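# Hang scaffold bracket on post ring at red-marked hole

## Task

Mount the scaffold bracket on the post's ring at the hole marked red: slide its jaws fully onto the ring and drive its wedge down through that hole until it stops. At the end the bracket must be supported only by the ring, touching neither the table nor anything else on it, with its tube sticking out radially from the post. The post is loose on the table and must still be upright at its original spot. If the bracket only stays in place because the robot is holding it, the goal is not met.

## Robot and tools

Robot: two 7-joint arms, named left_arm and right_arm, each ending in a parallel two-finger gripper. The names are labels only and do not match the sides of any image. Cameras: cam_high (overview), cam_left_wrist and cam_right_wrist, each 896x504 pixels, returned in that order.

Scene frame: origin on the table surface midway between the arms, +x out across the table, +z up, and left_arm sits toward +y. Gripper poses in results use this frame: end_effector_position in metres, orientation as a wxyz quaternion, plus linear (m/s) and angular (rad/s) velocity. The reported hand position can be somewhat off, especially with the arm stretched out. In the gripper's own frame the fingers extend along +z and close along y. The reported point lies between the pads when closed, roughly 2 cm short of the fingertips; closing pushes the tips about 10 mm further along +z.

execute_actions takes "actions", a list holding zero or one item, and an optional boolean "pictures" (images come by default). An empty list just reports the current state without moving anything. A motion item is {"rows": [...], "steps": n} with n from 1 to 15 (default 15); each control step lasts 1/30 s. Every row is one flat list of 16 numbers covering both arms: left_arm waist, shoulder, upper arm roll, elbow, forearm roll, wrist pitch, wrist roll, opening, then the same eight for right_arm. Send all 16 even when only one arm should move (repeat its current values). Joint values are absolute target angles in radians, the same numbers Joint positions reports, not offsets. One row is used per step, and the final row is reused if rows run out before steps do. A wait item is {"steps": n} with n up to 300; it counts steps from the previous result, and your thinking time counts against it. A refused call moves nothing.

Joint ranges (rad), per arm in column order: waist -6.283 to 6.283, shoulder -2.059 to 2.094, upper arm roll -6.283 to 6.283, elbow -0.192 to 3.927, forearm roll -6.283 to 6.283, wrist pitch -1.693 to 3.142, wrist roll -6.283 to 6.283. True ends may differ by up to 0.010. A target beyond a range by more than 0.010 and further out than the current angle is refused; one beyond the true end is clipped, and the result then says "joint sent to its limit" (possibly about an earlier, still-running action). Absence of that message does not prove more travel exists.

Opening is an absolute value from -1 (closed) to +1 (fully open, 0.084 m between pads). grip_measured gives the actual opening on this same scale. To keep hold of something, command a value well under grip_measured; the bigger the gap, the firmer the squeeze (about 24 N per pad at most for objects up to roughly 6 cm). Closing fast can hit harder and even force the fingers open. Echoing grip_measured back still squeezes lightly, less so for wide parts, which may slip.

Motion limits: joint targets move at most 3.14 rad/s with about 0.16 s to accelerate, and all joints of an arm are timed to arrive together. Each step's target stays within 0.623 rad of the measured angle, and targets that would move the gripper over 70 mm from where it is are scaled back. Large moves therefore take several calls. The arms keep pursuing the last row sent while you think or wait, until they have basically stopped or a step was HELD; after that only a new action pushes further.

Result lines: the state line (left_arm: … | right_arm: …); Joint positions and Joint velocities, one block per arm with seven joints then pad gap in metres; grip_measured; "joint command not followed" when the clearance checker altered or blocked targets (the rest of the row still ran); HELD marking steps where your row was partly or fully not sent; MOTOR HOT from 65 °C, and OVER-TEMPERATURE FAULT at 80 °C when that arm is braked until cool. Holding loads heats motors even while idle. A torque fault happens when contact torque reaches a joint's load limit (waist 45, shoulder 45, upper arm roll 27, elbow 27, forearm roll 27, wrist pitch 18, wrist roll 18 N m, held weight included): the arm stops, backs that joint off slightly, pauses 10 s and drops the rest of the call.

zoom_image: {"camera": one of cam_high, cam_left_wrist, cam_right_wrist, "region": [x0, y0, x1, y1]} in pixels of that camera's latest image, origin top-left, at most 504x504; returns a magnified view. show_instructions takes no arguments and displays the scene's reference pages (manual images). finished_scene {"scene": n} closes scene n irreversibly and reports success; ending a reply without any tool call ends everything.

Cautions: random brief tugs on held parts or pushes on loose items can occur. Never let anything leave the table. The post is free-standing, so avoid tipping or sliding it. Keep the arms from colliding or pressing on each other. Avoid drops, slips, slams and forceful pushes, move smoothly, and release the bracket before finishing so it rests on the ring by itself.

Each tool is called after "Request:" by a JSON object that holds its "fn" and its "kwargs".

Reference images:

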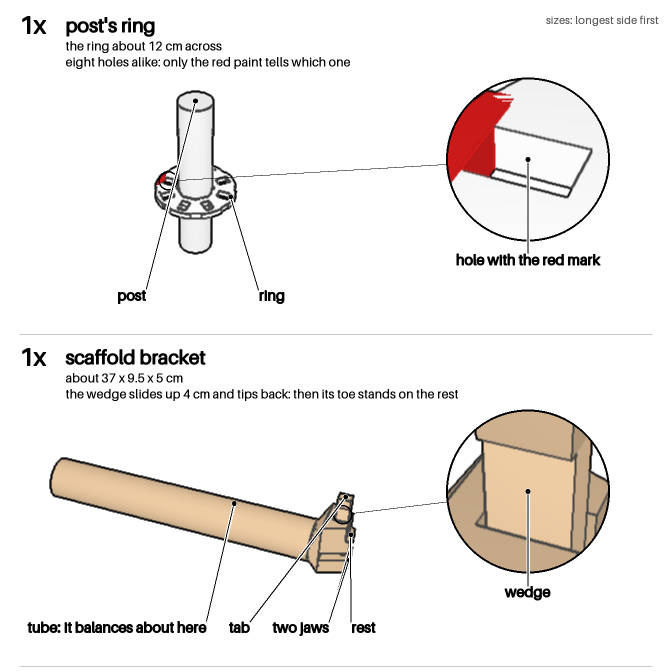

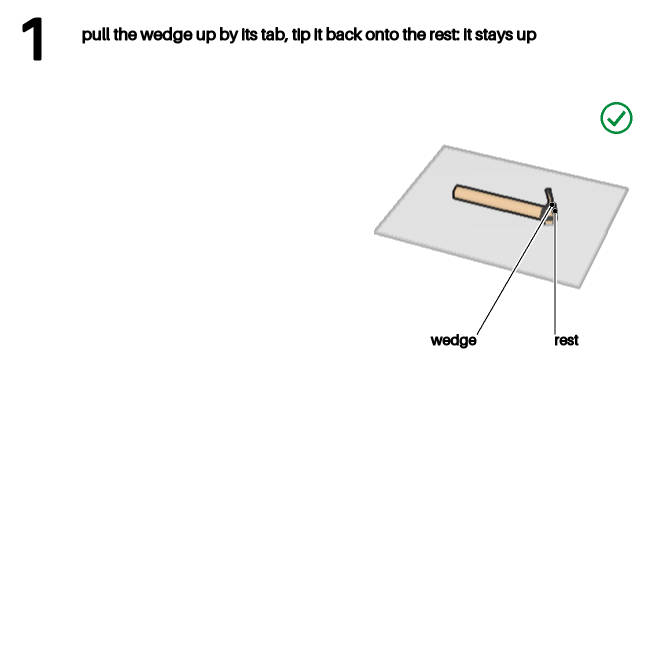

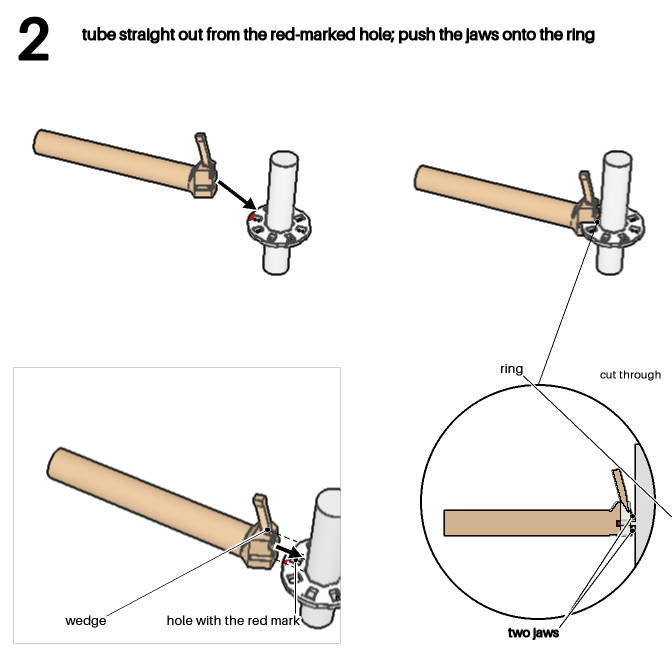

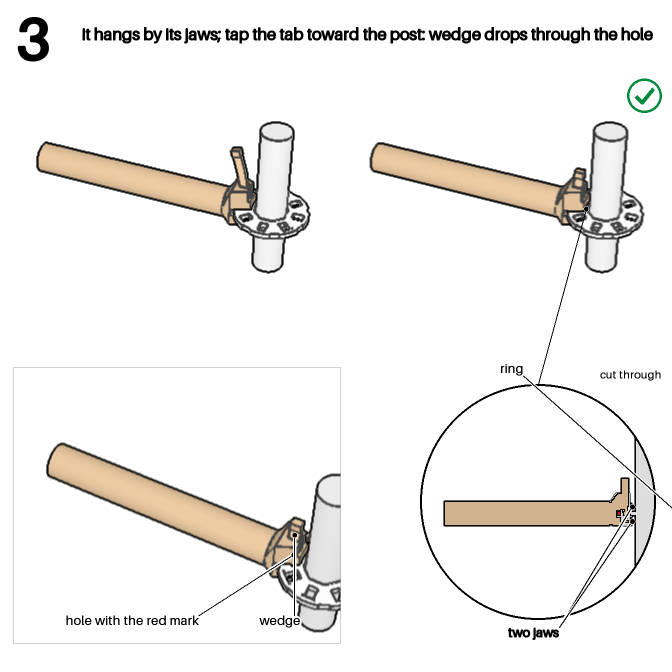

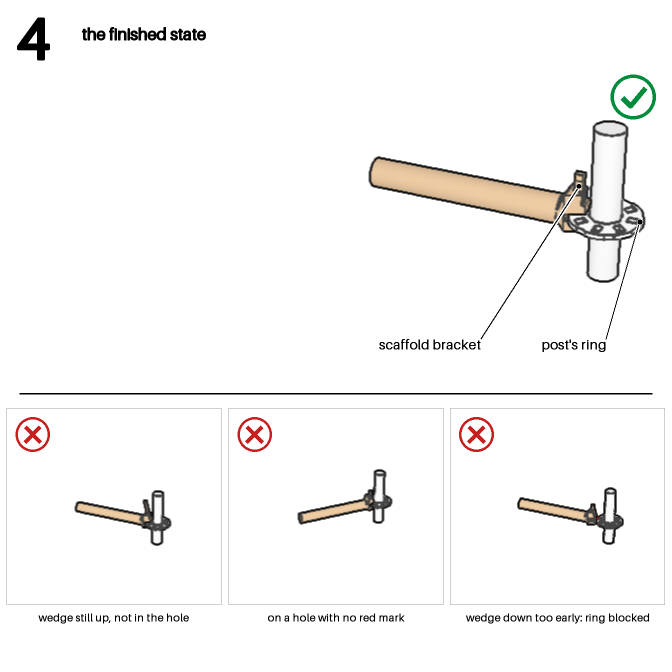

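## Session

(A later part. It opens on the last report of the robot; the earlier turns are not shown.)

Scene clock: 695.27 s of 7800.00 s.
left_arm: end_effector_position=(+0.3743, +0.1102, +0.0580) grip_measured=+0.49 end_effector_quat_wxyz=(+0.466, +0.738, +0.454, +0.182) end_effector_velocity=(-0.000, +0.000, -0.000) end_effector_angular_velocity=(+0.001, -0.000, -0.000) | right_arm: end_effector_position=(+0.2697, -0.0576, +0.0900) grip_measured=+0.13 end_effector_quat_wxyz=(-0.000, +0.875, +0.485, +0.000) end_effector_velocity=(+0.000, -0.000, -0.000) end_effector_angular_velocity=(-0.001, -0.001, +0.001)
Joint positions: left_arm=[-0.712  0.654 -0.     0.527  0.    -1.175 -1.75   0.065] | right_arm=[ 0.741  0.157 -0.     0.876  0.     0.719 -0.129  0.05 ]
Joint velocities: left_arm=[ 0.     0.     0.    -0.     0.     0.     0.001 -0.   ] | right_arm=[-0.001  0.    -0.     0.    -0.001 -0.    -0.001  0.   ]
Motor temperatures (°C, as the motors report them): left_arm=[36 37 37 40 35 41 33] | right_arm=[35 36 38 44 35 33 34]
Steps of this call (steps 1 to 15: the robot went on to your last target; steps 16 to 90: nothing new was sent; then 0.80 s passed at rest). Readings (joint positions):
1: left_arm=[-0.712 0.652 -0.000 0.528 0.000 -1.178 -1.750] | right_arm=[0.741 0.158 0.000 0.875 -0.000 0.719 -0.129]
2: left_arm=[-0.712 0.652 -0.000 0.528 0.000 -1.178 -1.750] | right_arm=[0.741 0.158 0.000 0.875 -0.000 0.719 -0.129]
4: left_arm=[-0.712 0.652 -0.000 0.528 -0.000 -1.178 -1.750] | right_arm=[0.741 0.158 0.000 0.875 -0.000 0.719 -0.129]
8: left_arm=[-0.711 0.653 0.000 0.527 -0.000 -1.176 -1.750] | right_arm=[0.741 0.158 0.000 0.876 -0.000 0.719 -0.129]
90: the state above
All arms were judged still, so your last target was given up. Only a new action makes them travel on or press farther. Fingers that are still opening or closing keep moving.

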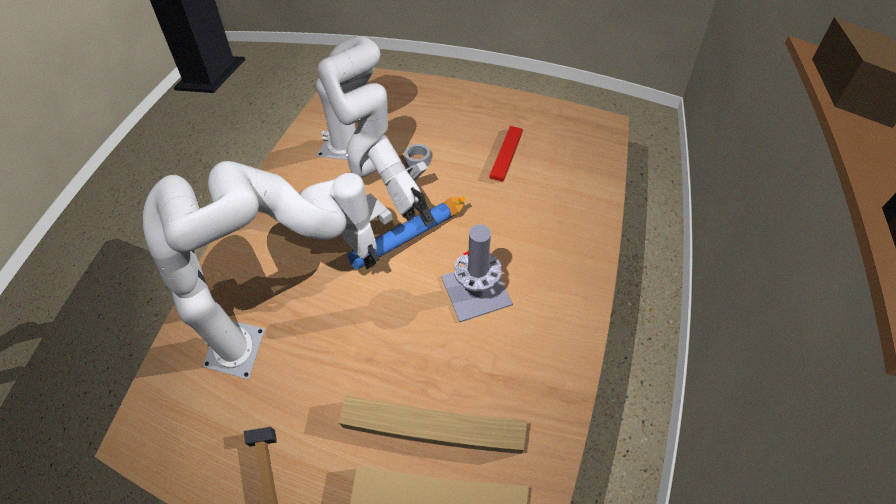

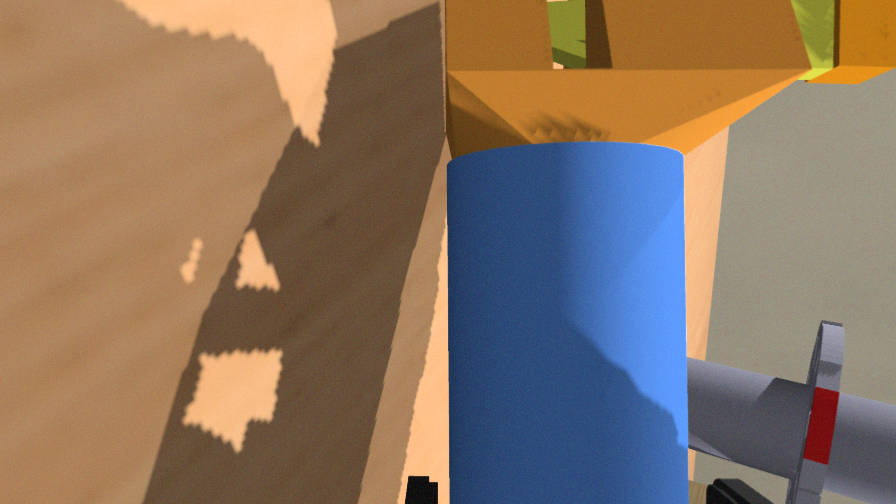

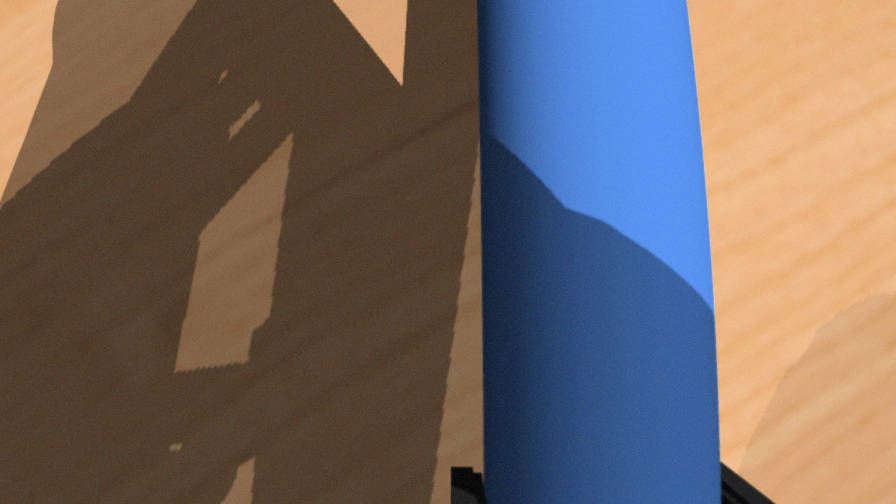

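Request:
{"fn": "execute_actions", "kwargs": {"actions": [{"rows": [[-0.7115, 0.640, 0.0, 0.507, 0.0, -1.180, -1.750, 0.5, 0.7412, 0.1571, 0.0, 0.8761, 0.0, 0.7190, -0.129, -1], [-0.7115, 0.620, 0.0, 0.479, 0.0, -1.188, -1.750, 0.5, 0.7412, 0.1571, 0.0, 0.8761, 0.0, 0.7190, -0.129, -1], [-0.7115, 0.595, 0.0, 0.444, 0.0, -1.198, -1.750, 0.5, 0.7412, 0.1571, 0.0, 0.8761, 0.0, 0.7190, -0.129, -1], [-0.7115, 0.570, 0.0, 0.410, 0.0, -1.207, -1.750, 0.5, 0.7412, 0.1571, 0.0, 0.8761, 0.0, 0.7190, -0.129, -1], [-0.7115, 0.545, 0.0, 0.376, 0.0, -1.216, -1.750, 0.5, 0.7412, 0.1571, 0.0, 0.8761, 0.0, 0.7190, -0.129, -1], [-0.7115, 0.525, 0.0, 0.350, 0.0, -1.222, -1.750, 0.5, 0.7412, 0.1571, 0.0, 0.8761, 0.0, 0.7190, -0.129, -1], [-0.7115, 0.5144, 0.0, 0.3355, 0.0, -1.2261, -1.750, 0.5, 0.7412, 0.1571, 0.0, 0.8761, 0.0, 0.7190, -0.129, -1], [-0.7115, 0.5144, 0.0, 0.3355, 0.0, -1.2261, -1.750, 0.5, 0.7412, 0.1571, 0.0, 0.8761, 0.0, 0.7190, -0.129, -1], [-0.7115, 0.5144, 0.0, 0.3355, 0.0, -1.2261, -1.750, 0.7, 0.7412, 0.1571, 0.0, 0.8761, 0.0, 0.7190, -0.129, -1], [-0.7115, 0.5144, 0.0, 0.3355, 0.0, -1.2261, -1.750, 1, 0.7412, 0.1571, 0.0, 0.8761, 0.0, 0.7190, -0.129, -1], [-0.7115, 0.48, 0.0, 0.338, 0.0, -1.163, -1.738, 1, 0.7412, 0.1571, 0.0, 0.8761, 0.0, 0.7190, -0.129, -1], [-0.7115, 0.44, 0.0, 0.3406, 0.0, -1.09, -1.724, 1, 0.7412, 0.1571, 0.0, 0.8761, 0.0, 0.7190, -0.129, -1], [-0.7115, 0.40, 0.0, 0.3434, 0.0, -1.016, -1.710, 1, 0.7412, 0.1571, 0.0, 0.8761, 0.0, 0.7190, -0.129, -1], [-0.7115, 0.36, 0.0, 0.346, 0.0, -0.943, -1.696, 1, 0.7412, 0.1571, 0.0, 0.8761, 0.0, 0.7190, -0.129, -1], [-0.7115, 0.32, 0.0, 0.349, 0.0, -0.870, -1.682, 1, 0.7412, 0.1571, 0.0, 0.8761, 0.0, 0.7190, -0.129, -1]], "steps": 15}], "pictures": false}}

Request:
{"fn": "execute_actions", "kwargs": {"actions": [{"rows": [[-0.7115, 0.28, 0.0, 0.352, 0.0, -0.796, -1.668, 1, 0.7412, 0.1571, 0.0, 0.8761, 0.0, 0.7190, -0.129, -1], [-0.7115, 0.24, 0.0, 0.3545, 0.0, -0.723, -1.654, 1, 0.7412, 0.1571, 0.0, 0.8761, 0.0, 0.7190, -0.129, -1], [-0.7115, 0.20, 0.0, 0.357, 0.0, -0.650, -1.640, 1, 0.7412, 0.1571, 0.0, 0.8761, 0.0, 0.7190, -0.129, -1], [-0.7115, 0.16, 0.0, 0.360, 0.0, -0.576, -1.626, 1, 0.7412, 0.1571, 0.0, 0.8761, 0.0, 0.7190, -0.129, -1], [-0.7115, 0.12, 0.0, 0.363, 0.0, -0.503, -1.612, 1, 0.7412, 0.1571, 0.0, 0.8761, 0.0, 0.7190, -0.129, -1], [-0.7115, 0.08, 0.0, 0.3655, 0.0, -0.430, -1.598, 1, 0.7412, 0.1571, 0.0, 0.8761, 0.0, 0.7190, -0.129, -1], [-0.7115, 0.04, 0.0, 0.368, 0.0, -0.357, -1.584, 1, 0.7412, 0.1571, 0.0, 0.8761, 0.0, 0.7190, -0.129, -1], [-0.7115, 0.0005, 0.0, 0.371, 0.0, -0.284, -1.5708, 1, 0.7412, 0.1571, 0.0, 0.8761, 0.0, 0.7190, -0.129, -1], [-0.7115, -0.005, 0.0, 0.411, 0.0, -0.209, -1.5708, 1, 0.7412, 0.1571, 0.0, 0.8761, 0.0, 0.7190, -0.129, -1], [-0.7115, -0.008, 0.0, 0.451, 0.0, -0.134, -1.5708, 1, 0.7412, 0.1571, 0.0, 0.8761, 0.0, 0.7190, -0.129, -1], [-0.7115, -0.008, 0.0, 0.491, 0.0, -0.060, -1.5708, 1, 0.7412, 0.1571, 0.0, 0.8761, 0.0, 0.7190, -0.129, -1], [-0.7115, -0.005, 0.0, 0.532, 0.0, 0.015, -1.5708, 1, 0.7412, 0.1571, 0.0, 0.8761, 0.0, 0.7190, -0.129, -1], [-0.7115, 0.0, 0.0, 0.572, 0.0, 0.090, -1.5708, 1, 0.7412, 0.1571, 0.0, 0.8761, 0.0, 0.7190, -0.129, -1], [-0.7115, 0.008, 0.0, 0.612, 0.0, 0.164, -1.5708, 1, 0.7412, 0.1571, 0.0, 0.8761, 0.0, 0.7190, -0.129, -1], [-0.7115, 0.017, 0.0, 0.652, 0.0, 0.239, -1.5708, 1, 0.7412, 0.1571, 0.0, 0.8761, 0.0, 0.7190, -0.129, -1]], "steps": 15}], "pictures": false}}

Request:
{"fn": "execute_actions", "kwargs": {"actions": [{"rows": [[-0.7115, 0.027, 0.0, 0.692, 0.0, 0.314, -1.5708, 1, 0.7412, 0.1571, 0.0, 0.8761, 0.0, 0.7190, -0.129, -1], [-0.7115, 0.037, 0.0, 0.732, 0.0, 0.389, -1.5708, 1, 0.7412, 0.1571, 0.0, 0.8761, 0.0, 0.7190, -0.129, -1], [-0.7115, 0.0474, 0.0, 0.7726, 0.0, 0.4634, -1.5708, 1, 0.7412, 0.1571, 0.0, 0.8761, 0.0, 0.7190, -0.129, -1], [-0.7115, 0.082, 0.0, 0.834, 0.0, 0.5336, -1.5708, 1, 0.7412, 0.1571, 0.0, 0.8761, 0.0, 0.7190, -0.129, -1], [-0.7115, 0.117, 0.0, 0.896, 0.0, 0.604, -1.5708, 1, 0.7412, 0.1571, 0.0, 0.8761, 0.0, 0.7190, -0.129, -1], [-0.7115, 0.152, 0.0, 0.958, 0.0, 0.674, -1.5708, 1, 0.7412, 0.1571, 0.0, 0.8761, 0.0, 0.7190, -0.129, -1], [-0.7115, 0.188, 0.0, 1.019, 0.0, 0.744, -1.5708, 1, 0.7412, 0.1571, 0.0, 0.8761, 0.0, 0.7190, -0.129, -1], [-0.7115, 0.223, 0.0, 1.081, 0.0, 0.814, -1.5708, 1, 0.7412, 0.1571, 0.0, 0.8761, 0.0, 0.7190, -0.129, -1], [-0.7115, 0.258, 0.0, 1.143, 0.0, 0.8845, -1.5708, 1, 0.7412, 0.1571, 0.0, 0.8761, 0.0, 0.7190, -0.129, -1], [-0.7115, 0.293, 0.0, 1.2045, 0.0, 0.955, -1.5708, 1, 0.7412, 0.1571, 0.0, 0.8761, 0.0, 0.7190, -0.129, -1], [-0.7115, 0.3285, 0.0, 1.266, 0.0, 1.025, -1.5708, 1, 0.7412, 0.1571, 0.0, 0.8761, 0.0, 0.7190, -0.129, -1], [-0.7115, 0.3637, 0.0, 1.3279, 0.0, 1.0951, -1.5708, 1, 0.7412, 0.1571, 0.0, 0.8761, 0.0, 0.7190, -0.129, -1], [-0.7115, 0.4125, 0.0, 1.3978, 0.0, 1.1554, -1.5708, 1, 0.7412, 0.1571, 0.0, 0.8761, 0.0, 0.7190, -0.129, -1], [-0.7115, 0.4613, 0.0, 1.4676, 0.0, 1.2157, -1.5708, 1, 0.7412, 0.1571, 0.0, 0.8761, 0.0, 0.7190, -0.129, -1], [-0.7115, 0.5101, 0.0, 1.5375, 0.0, 1.2761, -1.5708, 1, 0.7412, 0.1571, 0.0, 0.8761, 0.0, 0.7190, -0.129, -1]], "steps": 15}], "pictures": false}}

Request:
{"fn": "execute_actions", "kwargs": {"actions": [{"rows": [[-0.7115, 0.5589, 0.0, 1.6073, 0.0, 1.3364, -1.5708, 1, 0.7412, 0.1571, 0.0, 0.8761, 0.0, 0.7190, -0.129, -1], [-0.7115, 0.6077, 0.0, 1.6772, 0.0, 1.3967, -1.5708, 1, 0.7412, 0.1571, 0.0, 0.8761, 0.0, 0.7190, -0.129, -1], [-0.7115, 0.6565, 0.0, 1.747, 0.0, 1.457, -1.5708, 1, 0.7412, 0.1571, 0.0, 0.8761, 0.0, 0.7190, -0.129, -1], [-0.7115, 0.7053, 0.0, 1.8169, 0.0, 1.5173, -1.5708, 1, 0.7412, 0.1571, 0.0, 0.8761, 0.0, 0.7190, -0.129, -1], [-0.7115, 0.7541, 0.0, 1.8867, 0.0, 1.5777, -1.5708, 1, 0.7412, 0.1571, 0.0, 0.8761, 0.0, 0.7190, -0.129, -1], [-0.7115, 0.8029, 0.0, 1.9566, 0.0, 1.638, -1.5708, 1, 0.7412, 0.1571, 0.0, 0.8761, 0.0, 0.7190, -0.129, -1], [-0.7115, 0.8517, 0.0, 2.0265, 0.0, 1.6983, -1.5708, 1, 0.7412, 0.1571, 0.0, 0.8761, 0.0, 0.7190, -0.129, -1]], "steps": 15}], "pictures": false}}

Request:
{"fn": "execute_actions", "kwargs": {"actions": [{"steps": 15}]}}

Scene clock: 791.77 s of 7800.00 s.
left_arm: end_effector_position=(+0.3397, +0.1365, +0.0841) grip_measured=+1.00 end_effector_quat_wxyz=(+0.447, +0.750, +0.453, +0.179) end_effector_velocity=(+0.047, -0.035, +0.030) end_effector_angular_velocity=(+0.514, +0.309, -0.142) | right_arm: end_effector_position=(+0.2697, -0.0576, +0.0900) grip_measured=+0.13 end_effector_quat_wxyz=(-0.000, +0.875, +0.485, -0.000) end_effector_velocity=(-0.000, -0.000, -0.000) end_effector_angular_velocity=(-0.001, +0.000, -0.001)
Joint positions: left_arm=[-0.711  0.471  0.     0.342 -0.    -1.135 -1.733  0.084] | right_arm=[ 0.741  0.157  0.     0.876 -0.     0.719 -0.129  0.05 ]
Joint velocities: left_arm=[-0.    -0.802  0.     0.022  0.     1.381  0.265  0.   ] | right_arm=[ 0.     0.    -0.    -0.    -0.     0.     0.001 -0.   ]
Motor temperatures (°C, as the motors report them): left_arm=[36 36 37 39 35 39 33] | right_arm=[35 37 38 46 35 33 34]
Steps of this call (steps 1 to 90: nothing new was sent; then 93.00 s passed at rest; steps 91 to 105: all 15 steps of this action). Readings (joint positions):
91: left_arm=[-0.712 0.654 0.000 0.526 0.000 -1.175 -1.750] | right_arm=[0.741 0.157 0.000 0.876 -0.000 0.719 -0.129]
92: left_arm=[-0.711 0.652 0.000 0.523 0.000 -1.176 -1.750] | right_arm=[0.741 0.157 0.000 0.876 -0.000 0.719 -0.129]
94: left_arm=[-0.711 0.634 0.000 0.499 0.000 -1.183 -1.750] | right_arm=[0.741 0.157 0.000 0.876 -0.000 0.719 -0.129]
98: left_arm=[-0.711 0.561 -0.000 0.398 -0.000 -1.210 -1.750] | right_arm=[0.741 0.157 0.000 0.876 -0.000 0.719 -0.129]
105: the state above

Scene clock: 792.27 s of 7800.00 s.
left_arm: end_effector_position=(+0.3463, +0.1313, +0.1128) grip_measured=+1.00 end_effector_quat_wxyz=(+0.249, +0.859, +0.430, +0.123) end_effector_velocity=(+0.123, -0.091, +0.112) end_effector_angular_velocity=(+0.577, +0.701, -0.056) | right_arm: end_effector_position=(+0.2697, -0.0576, +0.0900) grip_measured=+0.13 end_effector_quat_wxyz=(-0.000, +0.875, +0.485, -0.000) end_effector_velocity=(+0.000, -0.000, -0.000) end_effector_angular_velocity=(-0.001, -0.000, +0.001)
Joint positions: left_arm=[-0.712  0.013 -0.     0.464 -0.    -0.113 -1.577  0.084] | right_arm=[ 0.741  0.157  0.     0.876 -0.     0.719 -0.129  0.05 ]
Joint velocities: left_arm=[ 0.001 -0.156  0.002  1.136 -0.001  2.2    0.07  -0.   ] | right_arm=[-0.     0.001 -0.     0.    -0.001  0.    -0.001 -0.   ]
Motor temperatures (°C, as the motors report them): left_arm=[36 36 37 39 35 39 33] | right_arm=[35 37 38 46 35 33 34]
Steps of this call (steps 1 to 15: all 15 steps of this action). Readings (joint positions):
1: left_arm=[-0.711 0.442 0.000 0.343 -0.000 -1.084 -1.723] | right_arm=[0.741 0.157 0.000 0.876 -0.000 0.719 -0.129]
2: left_arm=[-0.711 0.409 0.000 0.345 -0.000 -1.027 -1.712] | right_arm=[0.741 0.157 0.000 0.876 -0.000 0.719 -0.129]
4: left_arm=[-0.712 0.338 -0.000 0.350 0.000 -0.900 -1.688] | right_arm=[0.741 0.157 0.000 0.876 -0.000 0.719 -0.129]
8: left_arm=[-0.712 0.185 -0.000 0.360 0.000 -0.623 -1.635] | right_arm=[0.741 0.157 0.000 0.876 -0.000 0.719 -0.129]
15: the state above

Scene clock: 792.77 s of 7800.00 s.
left_arm: end_effector_position=(+0.3838, +0.1031, +0.1280) grip_measured=+1.00 end_effector_quat_wxyz=(-0.025, +0.895, +0.445, -0.013) end_effector_velocity=(+0.081, -0.062, +0.004) end_effector_angular_velocity=(+0.754, +0.997, -0.001) | right_arm: end_effector_position=(+0.2697, -0.0576, +0.0900) grip_measured=+0.13 end_effector_quat_wxyz=(-0.000, +0.875, +0.485, -0.000) end_effector_velocity=(+0.000, -0.000, -0.000) end_effector_angular_velocity=(-0.000, -0.000, +0.002)
Joint positions: left_arm=[-0.711  0.312  0.     1.231 -0.     0.975 -1.571  0.084] | right_arm=[ 0.741  0.157  0.     0.876  0.     0.719 -0.129  0.05 ]
Joint velocities: left_arm=[ 0.     1.174 -0.     1.945  0.     2.02   0.     0.   ] | right_arm=[-0.001 -0.     0.    -0.    -0.    -0.    -0.002 -0.   ]
Motor temperatures (°C, as the motors report them): left_arm=[36 36 37 40 35 39 33] | right_arm=[35 37 38 46 35 33 34]
Steps of this call (steps 1 to 15: all 15 steps of this action). Readings (joint positions):
1: left_arm=[-0.712 0.010 -0.000 0.504 -0.000 -0.039 -1.575] | right_arm=[0.741 0.157 0.000 0.876 0.000 0.719 -0.129]
2: left_arm=[-0.712 0.009 0.000 0.544 0.000 0.035 -1.574] | right_arm=[0.741 0.157 0.000 0.876 -0.000 0.719 -0.129]
4: left_arm=[-0.712 0.016 -0.000 0.625 0.000 0.183 -1.572] | right_arm=[0.741 0.157 0.000 0.876 -0.000 0.719 -0.129]
8: left_arm=[-0.712 0.080 -0.000 0.813 0.000 0.478 -1.571] | right_arm=[0.741 0.157 0.000 0.876 0.000 0.719 -0.129]
15: the state above

Scene clock: 793.27 s of 7800.00 s.
left_arm: end_effector_position=(+0.3995, +0.0911, +0.1035) grip_measured=+1.00 end_effector_quat_wxyz=(-0.228, +0.866, +0.431, -0.114) end_effector_velocity=(+0.008, -0.007, +0.024) end_effector_angular_velocity=(+0.031, +0.043, -0.001) | right_arm: end_effector_position=(+0.2697, -0.0576, +0.0900) grip_measured=+0.13 end_effector_quat_wxyz=(-0.000, +0.875, +0.485, -0.000) end_effector_velocity=(+0.000, +0.000, +0.000) end_effector_angular_velocity=(+0.001, -0.001, -0.001)
Joint positions: left_arm=[-0.711  0.84   0.     2.006 -0.     1.682 -1.571  0.084] | right_arm=[ 0.741  0.157  0.     0.876 -0.     0.719 -0.129  0.05 ]
Joint velocities: left_arm=[-0.     0.101 -0.001  0.236  0.     0.187  0.     0.   ] | right_arm=[-0.    -0.     0.     0.001  0.    -0.     0.001  0.   ]
Motor temperatures (°C, as the motors report them): left_arm=[36 36 37 40 35 39 33] | right_arm=[35 37 38 46 35 33 34]
Steps of this call (steps 1 to 15: all 15 steps of this action). Readings (joint positions):
1: left_arm=[-0.711 0.353 0.000 1.297 0.000 1.042 -1.571] | right_arm=[0.741 0.157 0.000 0.876 0.000 0.719 -0.129]
2: left_arm=[-0.711 0.396 0.000 1.364 0.000 1.107 -1.571] | right_arm=[0.741 0.157 0.000 0.876 0.000 0.719 -0.129]
4: left_arm=[-0.711 0.486 0.000 1.499 0.000 1.233 -1.571] | right_arm=[0.741 0.157 0.000 0.876 0.000 0.719 -0.129]
8: left_arm=[-0.711 0.677 0.000 1.773 -0.000 1.478 -1.571] | right_arm=[0.741 0.157 0.000 0.876 0.000 0.719 -0.129]
15: the state above

Scene clock: 793.77 s of 7800.00 s.
left_arm: end_effector_position=(+0.3998, +0.0909, +0.1043) grip_measured=+1.00 end_effector_quat_wxyz=(-0.232, +0.865, +0.430, -0.115) end_effector_velocity=(-0.000, +0.000, -0.001) end_effector_angular_velocity=(+0.002, +0.002, +0.000) | right_arm: end_effector_position=(+0.2697, -0.0576, +0.0900) grip_measured=+0.13 end_effector_quat_wxyz=(-0.000, +0.875, +0.485, -0.000) end_effector_velocity=(-0.000, +0.000, +0.000) end_effector_angular_velocity=(+0.001, +0.000, -0.003)
Joint positions: left_arm=[-0.712  0.851 -0.     2.026  0.     1.698 -1.571  0.084] | right_arm=[ 0.741  0.157  0.     0.876  0.     0.719 -0.129  0.05 ]
Joint velocities: left_arm=[ 0.     0.003 -0.     0.001  0.     0.001 -0.001 -0.   ] | right_arm=[ 0.    -0.     0.     0.     0.001  0.     0.003 -0.   ]
Motor temperatures (°C, as the motors report them): left_arm=[36 36 37 40 35 39 33] | right_arm=[35 37 38 46 35 33 34]
Steps of this call (steps 1 to 15: the robot went on to your last target). Readings (joint positions):
1: left_arm=[-0.712 0.843 -0.000 2.012 -0.000 1.687 -1.571] | right_arm=[0.741 0.157 0.000 0.876 0.000 0.719 -0.129]
2: left_arm=[-0.712 0.844 -0.000 2.017 0.000 1.690 -1.571] | right_arm=[0.741 0.157 0.000 0.876 -0.000 0.719 -0.129]
4: left_arm=[-0.712 0.847 -0.000 2.022 0.000 1.694 -1.571] | right_arm=[0.741 0.157 0.000 0.876 -0.000 0.719 -0.129]
8: left_arm=[-0.712 0.850 -0.000 2.025 0.000 1.697 -1.571] | right_arm=[0.741 0.157 0.000 0.876 0.000 0.719 -0.129]
15: the state above

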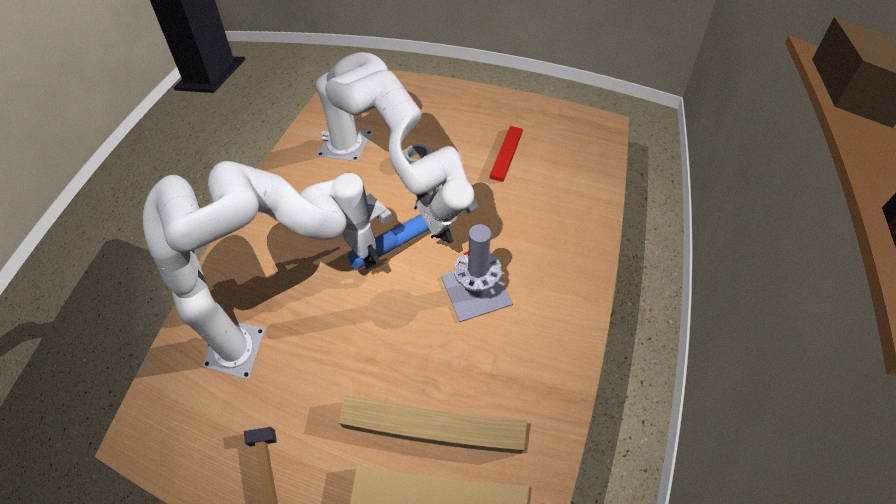

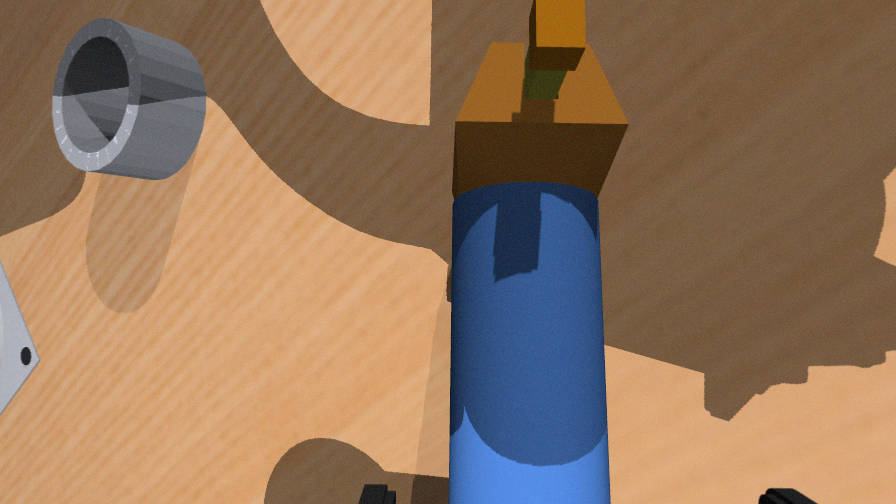

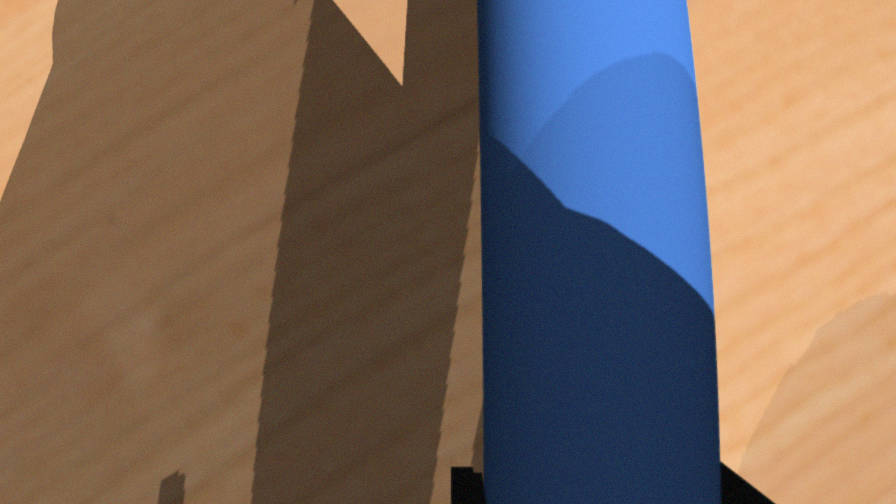

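Request:
{"fn": "execute_actions", "kwargs": {"actions": [{"rows": [[-0.7115, 0.845, 0.0, 2.004, 0.0, 1.6826, -1.5708, 1, 0.7412, 0.1571, 0.0, 0.8761, 0.0, 0.7190, -0.129, -1], [-0.7115, 0.835, 0.0, 1.97, 0.0, 1.6586, -1.5708, 1, 0.7412, 0.1571, 0.0, 0.8761, 0.0, 0.7190, -0.129, -1], [-0.7115, 0.824, 0.0, 1.932, 0.0, 1.6316, -1.5708, 1, 0.7412, 0.1571, 0.0, 0.8761, 0.0, 0.7190, -0.129, -1], [-0.7115, 0.813, 0.0, 1.894, 0.0, 1.6046, -1.5708, 1, 0.7412, 0.1571, 0.0, 0.8761, 0.0, 0.7190, -0.129, -1], [-0.7115, 0.803, 0.0, 1.857, 0.0, 1.5776, -1.5708, 1, 0.7412, 0.1571, 0.0, 0.8761, 0.0, 0.7190, -0.129, -1], [-0.7115, 0.794, 0.0, 1.822, 0.0, 1.5516, -1.5708, 1, 0.7412, 0.1571, 0.0, 0.8761, 0.0, 0.7190, -0.129, -1], [-0.7115, 0.786, 0.0, 1.789, 0.0, 1.5266, -1.5708, 1, 0.7412, 0.1571, 0.0, 0.8761, 0.0, 0.7190, -0.129, -1], [-0.7115, 0.779, 0.0, 1.760, 0.0, 1.5046, -1.5708, 1, 0.7412, 0.1571, 0.0, 0.8761, 0.0, 0.7190, -0.129, -1], [-0.7115, 0.7728, 0.0, 1.734, 0.0, 1.4849, -1.5708, 1, 0.7412, 0.1571, 0.0, 0.8761, 0.0, 0.7190, -0.129, -1]], "steps": 15}], "pictures": false}}

Request:
{"fn": "execute_actions", "kwargs": {"actions": [{"steps": 15}]}}

Scene clock: 814.30 s of 7800.00 s.
left_arm: end_effector_position=(+0.3736, +0.1107, +0.0530) grip_measured=+1.00 end_effector_quat_wxyz=(-0.233, +0.864, +0.430, -0.116) end_effector_velocity=(+0.003, -0.001, -0.004) end_effector_angular_velocity=(-0.040, -0.054, +0.002) | right_arm: end_effector_position=(+0.2697, -0.0576, +0.0900) grip_measured=+0.13 end_effector_quat_wxyz=(-0.000, +0.875, +0.485, -0.000) end_effector_velocity=(+0.001, -0.000, +0.001) end_effector_angular_velocity=(+0.001, -0.001, -0.002)
Joint positions: left_arm=[-0.711  0.777 -0.     1.744 -0.     1.494 -1.571  0.084] | right_arm=[ 0.741  0.157 -0.     0.876 -0.     0.719 -0.129  0.05 ]
Joint velocities: left_arm=[ 0.001 -0.053  0.    -0.095  0.001 -0.108 -0.001  0.   ] | right_arm=[-0.002 -0.001 -0.     0.    -0.    -0.     0.    -0.   ]
Motor temperatures (°C, as the motors report them): left_arm=[36 37 37 42 35 38 33] | right_arm=[35 37 38 46 35 33 34]
Steps of this call (steps 1 to 15: the robot went on to your last target; steps 16 to 90: nothing new was sent; then 17.03 s passed at rest; steps 91 to 105: all 15 steps of this action). Readings (joint positions):
91: left_arm=[-0.712 0.852 0.000 2.026 -0.000 1.698 -1.571] | right_arm=[0.741 0.157 -0.000 0.876 0.000 0.719 -0.129]
92: left_arm=[-0.712 0.850 0.000 2.023 0.000 1.695 -1.571] | right_arm=[0.741 0.157 0.000 0.876 -0.000 0.719 -0.129]
94: left_arm=[-0.712 0.841 0.000 1.995 0.000 1.675 -1.571] | right_arm=[0.741 0.157 0.000 0.876 0.000 0.719 -0.129]
98: left_arm=[-0.712 0.810 -0.000 1.881 -0.000 1.594 -1.571] | right_arm=[0.741 0.157 0.000 0.876 0.000 0.719 -0.129]
105: the state above

Scene clock: 814.80 s of 7800.00 s.
left_arm: end_effector_position=(+0.3730, +0.1111, +0.0519) grip_measured=+1.00 end_effector_quat_wxyz=(-0.232, +0.865, +0.430, -0.115) end_effector_velocity=(-0.001, +0.000, -0.001) end_effector_angular_velocity=(+0.001, +0.002, -0.000) | right_arm: end_effector_position=(+0.2697, -0.0576, +0.0900) grip_measured=+0.13 end_effector_quat_wxyz=(-0.000, +0.875, +0.485, -0.000) end_effector_velocity=(-0.000, +0.000, +0.000) end_effector_angular_velocity=(+0.000, +0.000, -0.001)
Joint positions: left_arm=[-0.712  0.773  0.     1.734  0.     1.485 -1.571  0.084] | right_arm=[ 0.741  0.157  0.     0.876  0.     0.719 -0.129  0.05 ]
Joint velocities: left_arm=[ 0.    -0.    -0.    -0.003 -0.    -0.     0.001 -0.   ] | right_arm=[0.    0.    0.    0.    0.001 0.    0.001 0.   ]
Motor temperatures (°C, as the motors report them): left_arm=[36 37 37 42 35 38 33] | right_arm=[35 37 38 46 35 33 34]
Steps of this call (steps 1 to 15: the robot went on to your last target). Readings (joint positions):
1: left_arm=[-0.711 0.775 0.000 1.742 -0.000 1.491 -1.571] | right_arm=[0.741 0.157 -0.000 0.876 -0.000 0.719 -0.129]
2: left_arm=[-0.711 0.774 0.000 1.740 0.000 1.489 -1.571] | right_arm=[0.741 0.157 -0.000 0.876 -0.000 0.719 -0.129]
4: left_arm=[-0.712 0.773 0.000 1.738 0.000 1.487 -1.571] | right_arm=[0.741 0.157 -0.000 0.876 -0.000 0.719 -0.129]
8: left_arm=[-0.712 0.773 0.000 1.735 0.000 1.485 -1.571] | right_arm=[0.741 0.157 -0.000 0.876 0.000 0.719 -0.129]
15: the state above

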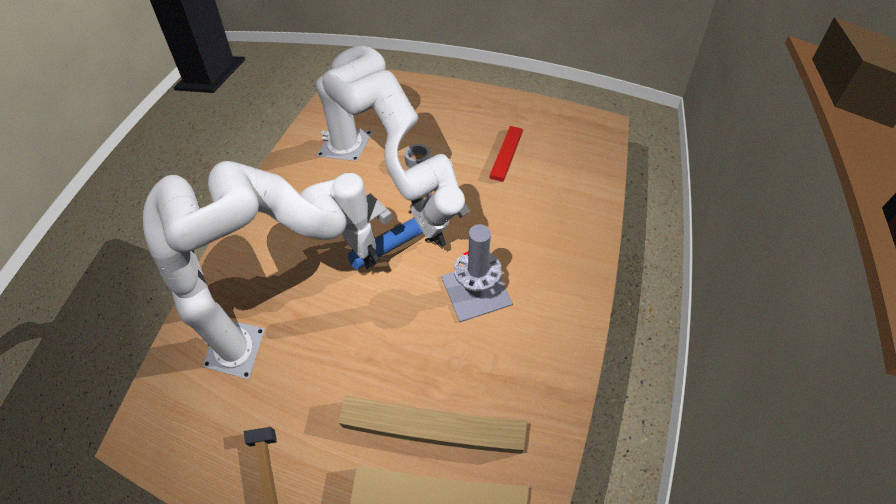

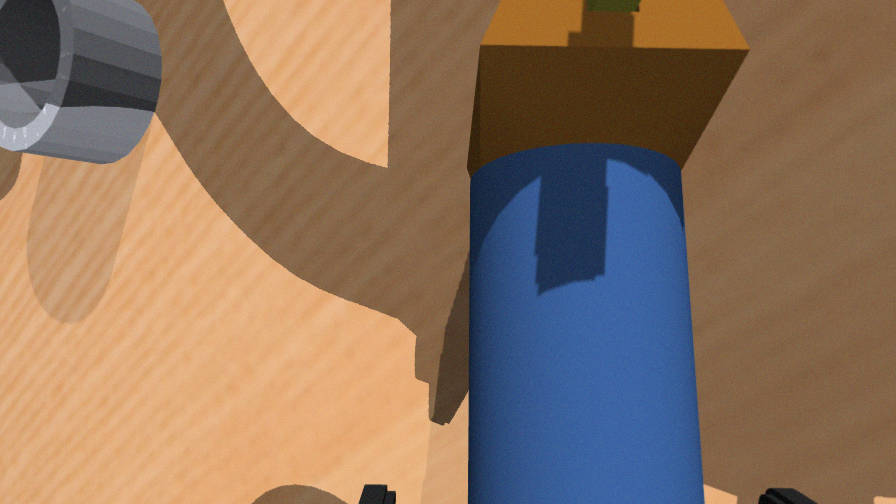

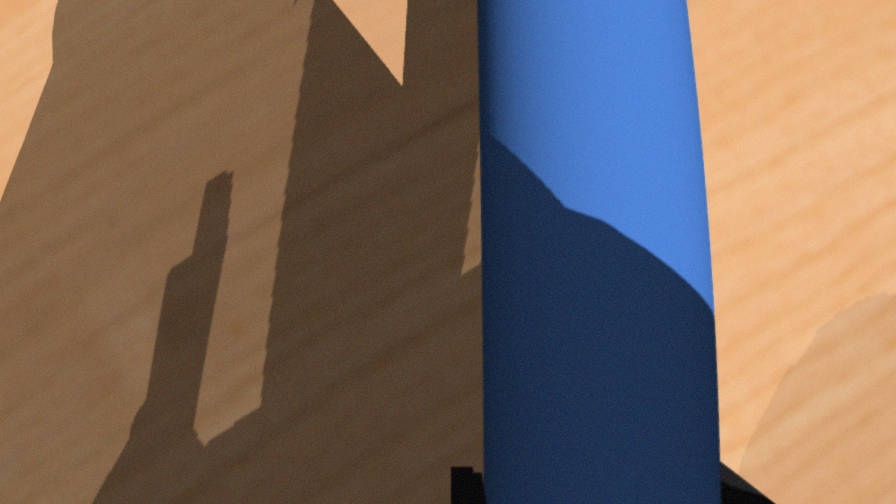

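Request:
{"fn": "execute_actions", "kwargs": {"actions": [{"rows": [[-0.7115, 0.7728, 0.0, 1.734, 0.0, 1.4849, -1.5708, 0.7, 0.7412, 0.1571, 0.0, 0.8761, 0.0, 0.7190, -0.129, -1], [-0.7115, 0.7728, 0.0, 1.734, 0.0, 1.4849, -1.5708, 0.5, 0.7412, 0.1571, 0.0, 0.8761, 0.0, 0.7190, -0.129, -1], [-0.7115, 0.7728, 0.0, 1.734, 0.0, 1.4849, -1.5708, 0.35, 0.7412, 0.1571, 0.0, 0.8761, 0.0, 0.7190, -0.129, -1], [-0.7115, 0.7728, 0.0, 1.734, 0.0, 1.4849, -1.5708, 0.25, 0.7412, 0.1571, 0.0, 0.8761, 0.0, 0.7190, -0.129, -1], [-0.7115, 0.7728, 0.0, 1.734, 0.0, 1.4849, -1.5708, 0.18, 0.7412, 0.1571, 0.0, 0.8761, 0.0, 0.7190, -0.129, -1], [-0.7115, 0.7728, 0.0, 1.734, 0.0, 1.4849, -1.5708, 0.12, 0.7412, 0.1571, 0.0, 0.8761, 0.0, 0.7190, -0.129, -1], [-0.7115, 0.7728, 0.0, 1.734, 0.0, 1.4849, -1.5708, 0.05, 0.7412, 0.1571, 0.0, 0.8761, 0.0, 0.7190, -0.129, -1], [-0.7115, 0.7728, 0.0, 1.734, 0.0, 1.4849, -1.5708, -0.2, 0.7412, 0.1571, 0.0, 0.8761, 0.0, 0.7190, -0.129, -1], [-0.7115, 0.7728, 0.0, 1.734, 0.0, 1.4849, -1.5708, -1, 0.7412, 0.1571, 0.0, 0.8761, 0.0, 0.7190, -0.129, -1]], "steps": 15}], "pictures": false}}

Request:
{"fn": "execute_actions", "kwargs": {"actions": [{"rows": [[-0.7115, 0.7728, 0.0, 1.734, 0.0, 1.4849, -1.5708, -1, 0.7412, 0.1571, 0.0, 0.8761, 0.0, 0.7190, -0.129, 0.15], [-0.7115, 0.7728, 0.0, 1.734, 0.0, 1.4849, -1.5708, -1, 0.7412, 0.1571, 0.0, 0.8761, 0.0, 0.7190, -0.129, 0.25], [-0.7115, 0.7728, 0.0, 1.734, 0.0, 1.4849, -1.5708, -1, 0.7412, 0.1571, 0.0, 0.8761, 0.0, 0.7190, -0.129, 0.4], [-0.7115, 0.7728, 0.0, 1.734, 0.0, 1.4849, -1.5708, -1, 0.7412, 0.1571, 0.0, 0.8761, 0.0, 0.7190, -0.129, 0.7], [-0.7115, 0.7728, 0.0, 1.734, 0.0, 1.4849, -1.5708, -1, 0.7412, 0.1571, 0.0, 0.8761, 0.0, 0.7190, -0.129, 1]], "steps": 12}], "pictures": false}}

Request:
{"fn": "execute_actions", "kwargs": {"actions": [{"rows": [[-0.7115, 0.760, 0.0, 1.722, 0.0, 1.472, -1.5708, -1, 0.742, 0.160, 0.0, 0.880, 0.0, 0.724, -0.127, 1], [-0.7115, 0.744, 0.0, 1.703, 0.0, 1.452, -1.5708, -1, 0.7435, 0.163, 0.0, 0.886, 0.0, 0.732, -0.123, 1], [-0.7115, 0.726, 0.0, 1.679, 0.0, 1.427, -1.5708, -1, 0.745, 0.167, 0.0, 0.893, 0.0, 0.742, -0.118, 1], [-0.7115, 0.708, 0.0, 1.653, 0.0, 1.400, -1.5708, -1, 0.7465, 0.171, 0.0, 0.900, 0.0, 0.752, -0.113, 1], [-0.7115, 0.691, 0.0, 1.627, 0.0, 1.372, -1.5708, -1, 0.748, 0.176, 0.0, 0.908, 0.0, 0.762, -0.108, 1], [-0.7115, 0.674, 0.0, 1.601, 0.0, 1.345, -1.5708, -1, 0.7495, 0.180, 0.0, 0.915, 0.0, 0.771, -0.104, 1], [-0.7115, 0.657, 0.0, 1.574, 0.0, 1.317, -1.5708, -1, 0.751, 0.184, 0.0, 0.922, 0.0, 0.781, -0.099, 1], [-0.7115, 0.640, 0.0, 1.548, 0.0, 1.290, -1.5708, -1, 0.7525, 0.188, 0.0, 0.929, 0.0, 0.790, -0.095, 1], [-0.7115, 0.624, 0.0, 1.522, 0.0, 1.262, -1.5708, -1, 0.754, 0.192, 0.0, 0.936, 0.0, 0.800, -0.090, 1], [-0.7115, 0.608, 0.0, 1.495, 0.0, 1.234, -1.5708, -1, 0.7555, 0.196, 0.0, 0.943, 0.0, 0.809, -0.086, 1], [-0.7115, 0.592, 0.0, 1.469, 0.0, 1.207, -1.5708, -1, 0.757, 0.200, 0.0, 0.950, 0.0, 0.819, -0.081, 1], [-0.7115, 0.576, 0.0, 1.443, 0.0, 1.179, -1.5708, -1, 0.758, 0.204, 0.0, 0.957, 0.0, 0.828, -0.077, 1], [-0.7115, 0.560, 0.0, 1.416, 0.0, 1.151, -1.5708, -1, 0.7595, 0.208, 0.0, 0.964, 0.0, 0.837, -0.072, 1], [-0.7115, 0.545, 0.0, 1.390, 0.0, 1.124, -1.5708, -1, 0.761, 0.212, 0.0, 0.971, 0.0, 0.847, -0.068, 1], [-0.7115, 0.5296, 0.0, 1.3637, 0.0, 1.0959, -1.5708, -1, 0.7622, 0.2166, 0.0, 0.9775, 0.0, 0.856, -0.063, 1]], "steps": 15}], "pictures": false}}

Request:
{"fn": "execute_actions", "kwargs": {"actions": [{"rows": [[-0.7115, 0.516, 0.0, 1.340, 0.0, 1.066, -1.5708, -1, 0.764, 0.221, 0.0, 0.985, 0.0, 0.866, -0.058, 1], [-0.7115, 0.503, 0.0, 1.317, 0.0, 1.036, -1.5708, -1, 0.7655, 0.2255, 0.0, 0.9925, 0.0, 0.876, -0.053, 1], [-0.7115, 0.490, 0.0, 1.294, 0.0, 1.006, -1.5708, -1, 0.767, 0.230, 0.0, 1.000, 0.0, 0.886, -0.048, 1], [-0.7115, 0.477, 0.0, 1.271, 0.0, 0.976, -1.5708, -1, 0.7685, 0.2345, 0.0, 1.0075, 0.0, 0.896, -0.043, 1], [-0.7115, 0.465, 0.0, 1.248, 0.0, 0.946, -1.5708, -1, 0.770, 0.239, 0.0, 1.015, 0.0, 0.906, -0.039, 1], [-0.7115, 0.453, 0.0, 1.225, 0.0, 0.916, -1.5708, -1, 0.7715, 0.243, 0.0, 1.0225, 0.0, 0.916, -0.034, 1], [-0.7115, 0.441, 0.0, 1.202, 0.0, 0.886, -1.5708, -1, 0.773, 0.2475, 0.0, 1.030, 0.0, 0.926, -0.029, 1], [-0.7115, 0.430, 0.0, 1.180, 0.0, 0.856, -1.5708, -1, 0.7745, 0.252, 0.0, 1.0375, 0.0, 0.936, -0.024, 1], [-0.7115, 0.419, 0.0, 1.158, 0.0, 0.826, -1.5708, -1, 0.776, 0.256, 0.0, 1.045, 0.0, 0.946, -0.019, 1], [-0.7115, 0.408, 0.0, 1.136, 0.0, 0.796, -1.5708, -1, 0.7775, 0.2605, 0.0, 1.052, 0.0, 0.956, -0.014, 1], [-0.7115, 0.398, 0.0, 1.114, 0.0, 0.766, -1.5708, -1, 0.779, 0.265, 0.0, 1.0595, 0.0, 0.966, -0.010, 1], [-0.7115, 0.388, 0.0, 1.093, 0.0, 0.737, -1.5708, -1, 0.7805, 0.269, 0.0, 1.0665, 0.0, 0.976, -0.005, 1], [-0.7115, 0.380, 0.0, 1.075, 0.0, 0.712, -1.5708, -1, 0.782, 0.2725, 0.0, 1.0725, 0.0, 0.984, -0.001, 1], [-0.7115, 0.374, 0.0, 1.061, 0.0, 0.693, -1.5708, -1, 0.7827, 0.275, 0.0, 1.0765, 0.0, 0.990, 0.002, 1], [-0.7115, 0.3704, 0.0, 1.054, 0.0, 0.6835, -1.5708, -1, 0.7832, 0.2762, 0.0, 1.0788, 0.0, 0.9926, 0.003, 1]], "steps": 15}], "pictures": false}}

Request:
{"fn": "execute_actions", "kwargs": {"actions": [{"steps": 20}]}}

Scene clock: 908.77 s of 7800.00 s.
left_arm: end_effector_position=(+0.3729, +0.1112, +0.0521) grip_measured=+0.13 end_effector_quat_wxyz=(-0.232, +0.865, +0.430, -0.115) end_effector_velocity=(+0.000, -0.000, -0.000) end_effector_angular_velocity=(-0.000, -0.000, +0.001) | right_arm: end_effector_position=(+0.2699, -0.0578, +0.0899) grip_measured=+0.13 end_effector_quat_wxyz=(+0.000, +0.875, +0.485, +0.000) end_effector_velocity=(+0.000, +0.000, +0.001) end_effector_angular_velocity=(+0.001, -0.000, +0.001)
Joint positions: left_arm=[-0.711  0.772 -0.     1.734  0.     1.486 -1.571  0.05 ] | right_arm=[ 0.741  0.157 -0.     0.876 -0.     0.719 -0.129  0.05 ]
Joint velocities: left_arm=[ 0.001  0.    -0.    -0.    -0.    -0.001 -0.    -0.   ] | right_arm=[-0.    -0.001 -0.     0.001  0.001  0.    -0.001 -0.   ]
Motor temperatures (°C, as the motors report them): left_arm=[36 38 37 43 35 38 33] | right_arm=[35 37 38 46 35 34 34]
Steps of this call (steps 1 to 15: the robot went on to your last target; steps 16 to 90: nothing new was sent; then 90.47 s passed at rest; steps 91 to 105: all 15 steps of this action). Readings (joint positions):
91: left_arm=[-0.711 0.773 0.000 1.734 -0.000 1.485 -1.571] | right_arm=[0.741 0.157 0.000 0.876 -0.000 0.719 -0.129]
92: left_arm=[-0.712 0.773 0.000 1.734 0.000 1.485 -1.571] | right_arm=[0.741 0.157 0.000 0.876 -0.000 0.719 -0.129]
94: left_arm=[-0.712 0.773 -0.000 1.734 0.000 1.485 -1.571] | right_arm=[0.741 0.157 -0.000 0.876 -0.000 0.719 -0.129]
98: left_arm=[-0.711 0.772 0.000 1.734 0.000 1.486 -1.571] | right_arm=[0.741 0.157 -0.000 0.876 -0.000 0.719 -0.129]
105: the state above

Scene clock: 909.17 s of 7800.00 s.
left_arm: end_effector_position=(+0.3728, +0.1119, +0.0505) grip_measured=+0.13 end_effector_quat_wxyz=(-0.233, +0.864, +0.430, -0.116) end_effector_velocity=(+0.003, +0.000, +0.006) end_effector_angular_velocity=(-0.001, -0.008, +0.000) | right_arm: end_effector_position=(+0.2701, -0.0574, +0.0904) grip_measured=+1.00 end_effector_quat_wxyz=(-0.000, +0.875, +0.484, +0.001) end_effector_velocity=(-0.003, -0.002, -0.004) end_effector_angular_velocity=(-0.008, +0.006, +0.005)
Joint positions: left_arm=[-0.711  0.775  0.001  1.733  0.     1.484 -1.571  0.05 ] | right_arm=[ 0.741  0.157 -0.     0.877  0.     0.719 -0.129  0.084]
Joint velocities: left_arm=[ 0.001 -0.008  0.002  0.005  0.003  0.006  0.    -0.   ] | right_arm=[ 0.001  0.004  0.002 -0.005 -0.001  0.002 -0.001  0.   ]
Motor temperatures (°C, as the motors report them): left_arm=[36 38 37 43 35 38 33] | right_arm=[35 37 38 46 35 34 34]
Steps of this call (steps 1 to 12: all 12 steps of this action). Readings (joint positions):
1: left_arm=[-0.711 0.772 0.000 1.734 0.000 1.486 -1.571] | right_arm=[0.741 0.157 -0.000 0.876 -0.000 0.719 -0.129]
2: left_arm=[-0.711 0.773 -0.000 1.734 -0.000 1.485 -1.571] | right_arm=[0.741 0.157 -0.000 0.876 0.000 0.718 -0.128]
4: left_arm=[-0.712 0.775 -0.000 1.732 -0.000 1.483 -1.571] | right_arm=[0.740 0.155 -0.001 0.879 0.000 0.717 -0.128]
8: left_arm=[-0.712 0.776 -0.000 1.731 -0.000 1.483 -1.571] | right_arm=[0.741 0.156 -0.001 0.878 0.000 0.718 -0.128]
12: the state above

Scene clock: 909.67 s of 7800.00 s.
left_arm: end_effector_position=(+0.3748, +0.1098, +0.0584) grip_measured=+0.13 end_effector_quat_wxyz=(-0.145, +0.883, +0.440, -0.072) end_effector_velocity=(-0.016, +0.011, -0.005) end_effector_angular_velocity=(-0.303, -0.401, -0.002) | right_arm: end_effector_position=(+0.2643, -0.0521, +0.0899) grip_measured=+1.00 end_effector_quat_wxyz=(+0.015, +0.882, +0.469, -0.034) end_effector_velocity=(-0.014, +0.012, +0.002) end_effector_angular_velocity=(-0.156, +0.111, -0.089)
Joint positions: left_arm=[-0.711  0.587  0.     1.459 -0.     1.198 -1.571  0.05 ] | right_arm=[ 0.758  0.203  0.     0.955  0.     0.825 -0.078  0.084]
Joint velocities: left_arm=[-0.001 -0.469 -0.001 -0.782  0.001 -0.815 -0.001 -0.   ] | right_arm=[ 0.042  0.119 -0.001  0.207 -0.     0.28   0.13   0.   ]
Motor temperatures (°C, as the motors report them): left_arm=[36 38 37 43 35 38 33] | right_arm=[35 37 38 46 35 34 34]
Steps of this call (steps 1 to 15: all 15 steps of this action). Readings (joint positions):
1: left_arm=[-0.711 0.774 0.001 1.733 0.000 1.484 -1.571] | right_arm=[0.741 0.157 -0.000 0.877 0.000 0.719 -0.129]
2: left_arm=[-0.711 0.772 0.000 1.730 0.000 1.481 -1.571] | right_arm=[0.741 0.157 -0.000 0.877 0.000 0.720 -0.128]
4: left_arm=[-0.711 0.756 0.000 1.712 -0.000 1.462 -1.571] | right_arm=[0.743 0.161 -0.000 0.884 0.000 0.729 -0.124]
8: left_arm=[-0.712 0.698 -0.000 1.637 -0.000 1.382 -1.571] | right_arm=[0.748 0.175 0.000 0.907 0.000 0.761 -0.109]
15: the state above

Scene clock: 910.17 s of 7800.00 s.
left_arm: end_effector_position=(+0.3736, +0.1107, +0.0537) grip_measured=+0.13 end_effector_quat_wxyz=(-0.022, +0.895, +0.445, -0.011) end_effector_velocity=(-0.009, +0.007, -0.013) end_effector_angular_velocity=(-0.286, -0.378, -0.001) | right_arm: end_effector_position=(+0.2560, -0.0463, +0.0907) grip_measured=+1.00 end_effector_quat_wxyz=(+0.039, +0.891, +0.446, -0.078) end_effector_velocity=(-0.017, +0.009, +0.002) end_effector_angular_velocity=(-0.143, +0.085, -0.071)
Joint positions: left_arm=[-0.711  0.397 -0.     1.111 -0.     0.762 -1.571  0.05 ] | right_arm=[ 0.78   0.267  0.     1.063  0.     0.971 -0.007  0.084]
Joint velocities: left_arm=[ 0.001 -0.273 -0.    -0.583  0.    -0.784  0.001 -0.   ] | right_arm=[ 0.038  0.104  0.004  0.172 -0.     0.234  0.114  0.   ]
Motor temperatures (°C, as the motors report them): left_arm=[36 38 37 43 35 38 33] | right_arm=[35 37 38 46 35 34 34]
Steps of this call (steps 1 to 15: all 15 steps of this action). Readings (joint positions):
1: left_arm=[-0.711 0.571 0.000 1.433 0.000 1.171 -1.571] | right_arm=[0.759 0.207 0.000 0.962 0.000 0.835 -0.073]
2: left_arm=[-0.711 0.556 0.000 1.408 0.000 1.143 -1.571] | right_arm=[0.761 0.211 -0.000 0.969 0.000 0.844 -0.069]
4: left_arm=[-0.711 0.528 -0.000 1.359 -0.000 1.086 -1.571] | right_arm=[0.764 0.220 -0.000 0.983 -0.000 0.864 -0.059]
8: left_arm=[-0.712 0.475 0.000 1.265 0.000 0.968 -1.571] | right_arm=[0.770 0.238 0.000 1.013 0.000 0.903 -0.040]
15: the state above

Scene clock: 910.83 s of 7800.00 s.
left_arm: end_effector_position=(+0.3731, +0.1111, +0.0531) grip_measured=+0.13 end_effector_quat_wxyz=(+0.000, +0.895, +0.445, +0.000) end_effector_velocity=(-0.000, +0.001, -0.001) end_effector_angular_velocity=(+0.000, +0.001, +0.002) | right_arm: end_effector_position=(+0.2547, -0.0456, +0.0910) grip_measured=+1.00 end_effector_quat_wxyz=(+0.042, +0.892, +0.443, -0.085) end_effector_velocity=(-0.001, +0.000, -0.001) end_effector_angular_velocity=(-0.001, +0.001, +0.002)
Joint positions: left_arm=[-0.711  0.37   0.     1.054 -0.     0.684 -1.571  0.05 ] | right_arm=[ 0.783  0.276 -0.     1.079 -0.     0.993  0.003  0.084]
Joint velocities: left_arm=[ 0.002 -0.001 -0.001 -0.003 -0.    -0.001 -0.    -0.   ] | right_arm=[ 0.001  0.002  0.     0.     0.     0.    -0.001 -0.   ]
Motor temperatures (°C, as the motors report them): left_arm=[36 38 37 43 35 38 33] | right_arm=[35 37 38 46 35 34 34]
Steps of this call (steps 1 to 20: the robot went on to your last target). Readings (joint positions):
1: left_arm=[-0.712 0.389 -0.000 1.093 -0.000 0.738 -1.571] | right_arm=[0.781 0.270 0.000 1.068 0.000 0.978 -0.004]
2: left_arm=[-0.712 0.383 -0.000 1.079 0.000 0.721 -1.571] | right_arm=[0.782 0.272 0.000 1.072 0.000 0.983 -0.002]
4: left_arm=[-0.712 0.376 -0.000 1.065 -0.000 0.701 -1.571] | right_arm=[0.783 0.274 0.000 1.075 0.000 0.988 0.001]
8: left_arm=[-0.711 0.372 0.000 1.057 0.000 0.688 -1.571] | right_arm=[0.783 0.276 -0.000 1.078 -0.000 0.992 0.002]
20: the state above

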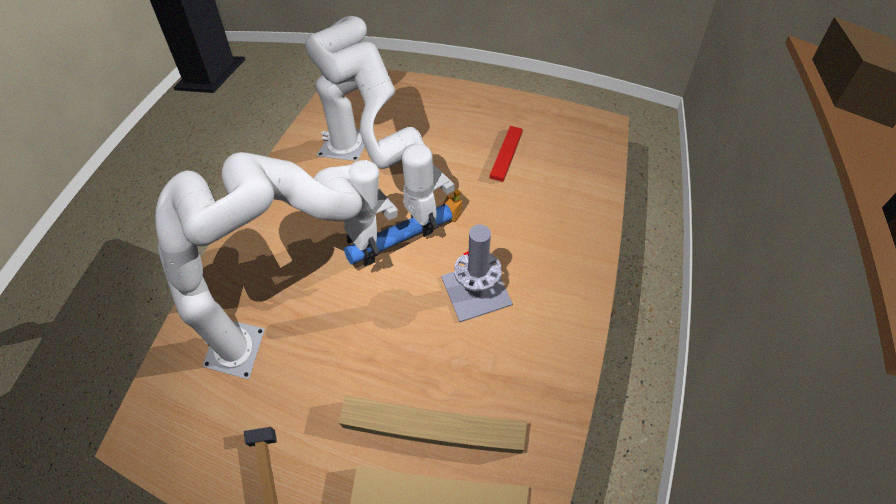

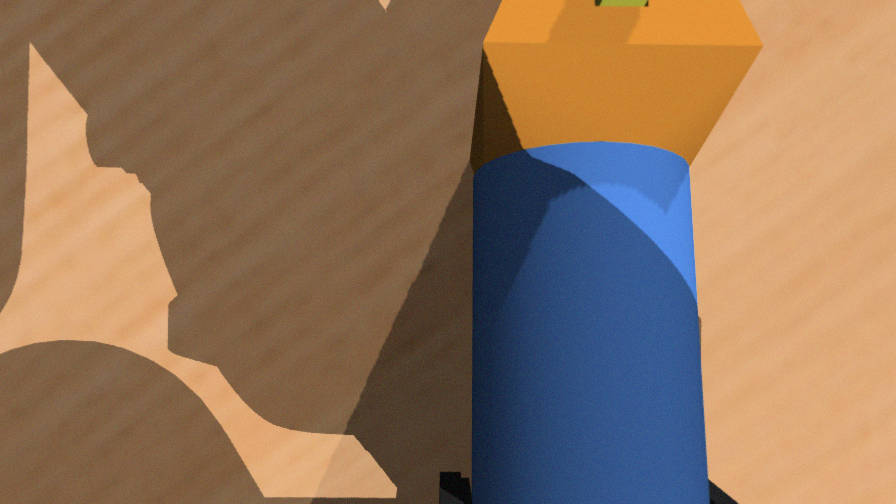

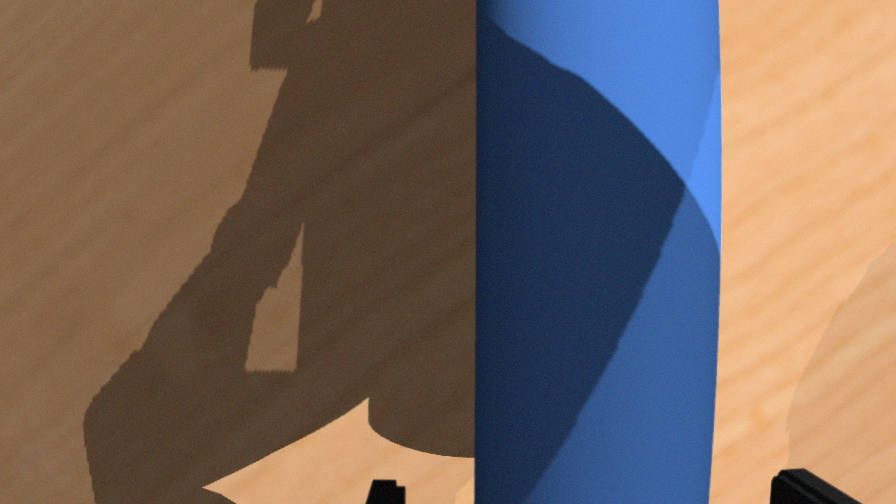

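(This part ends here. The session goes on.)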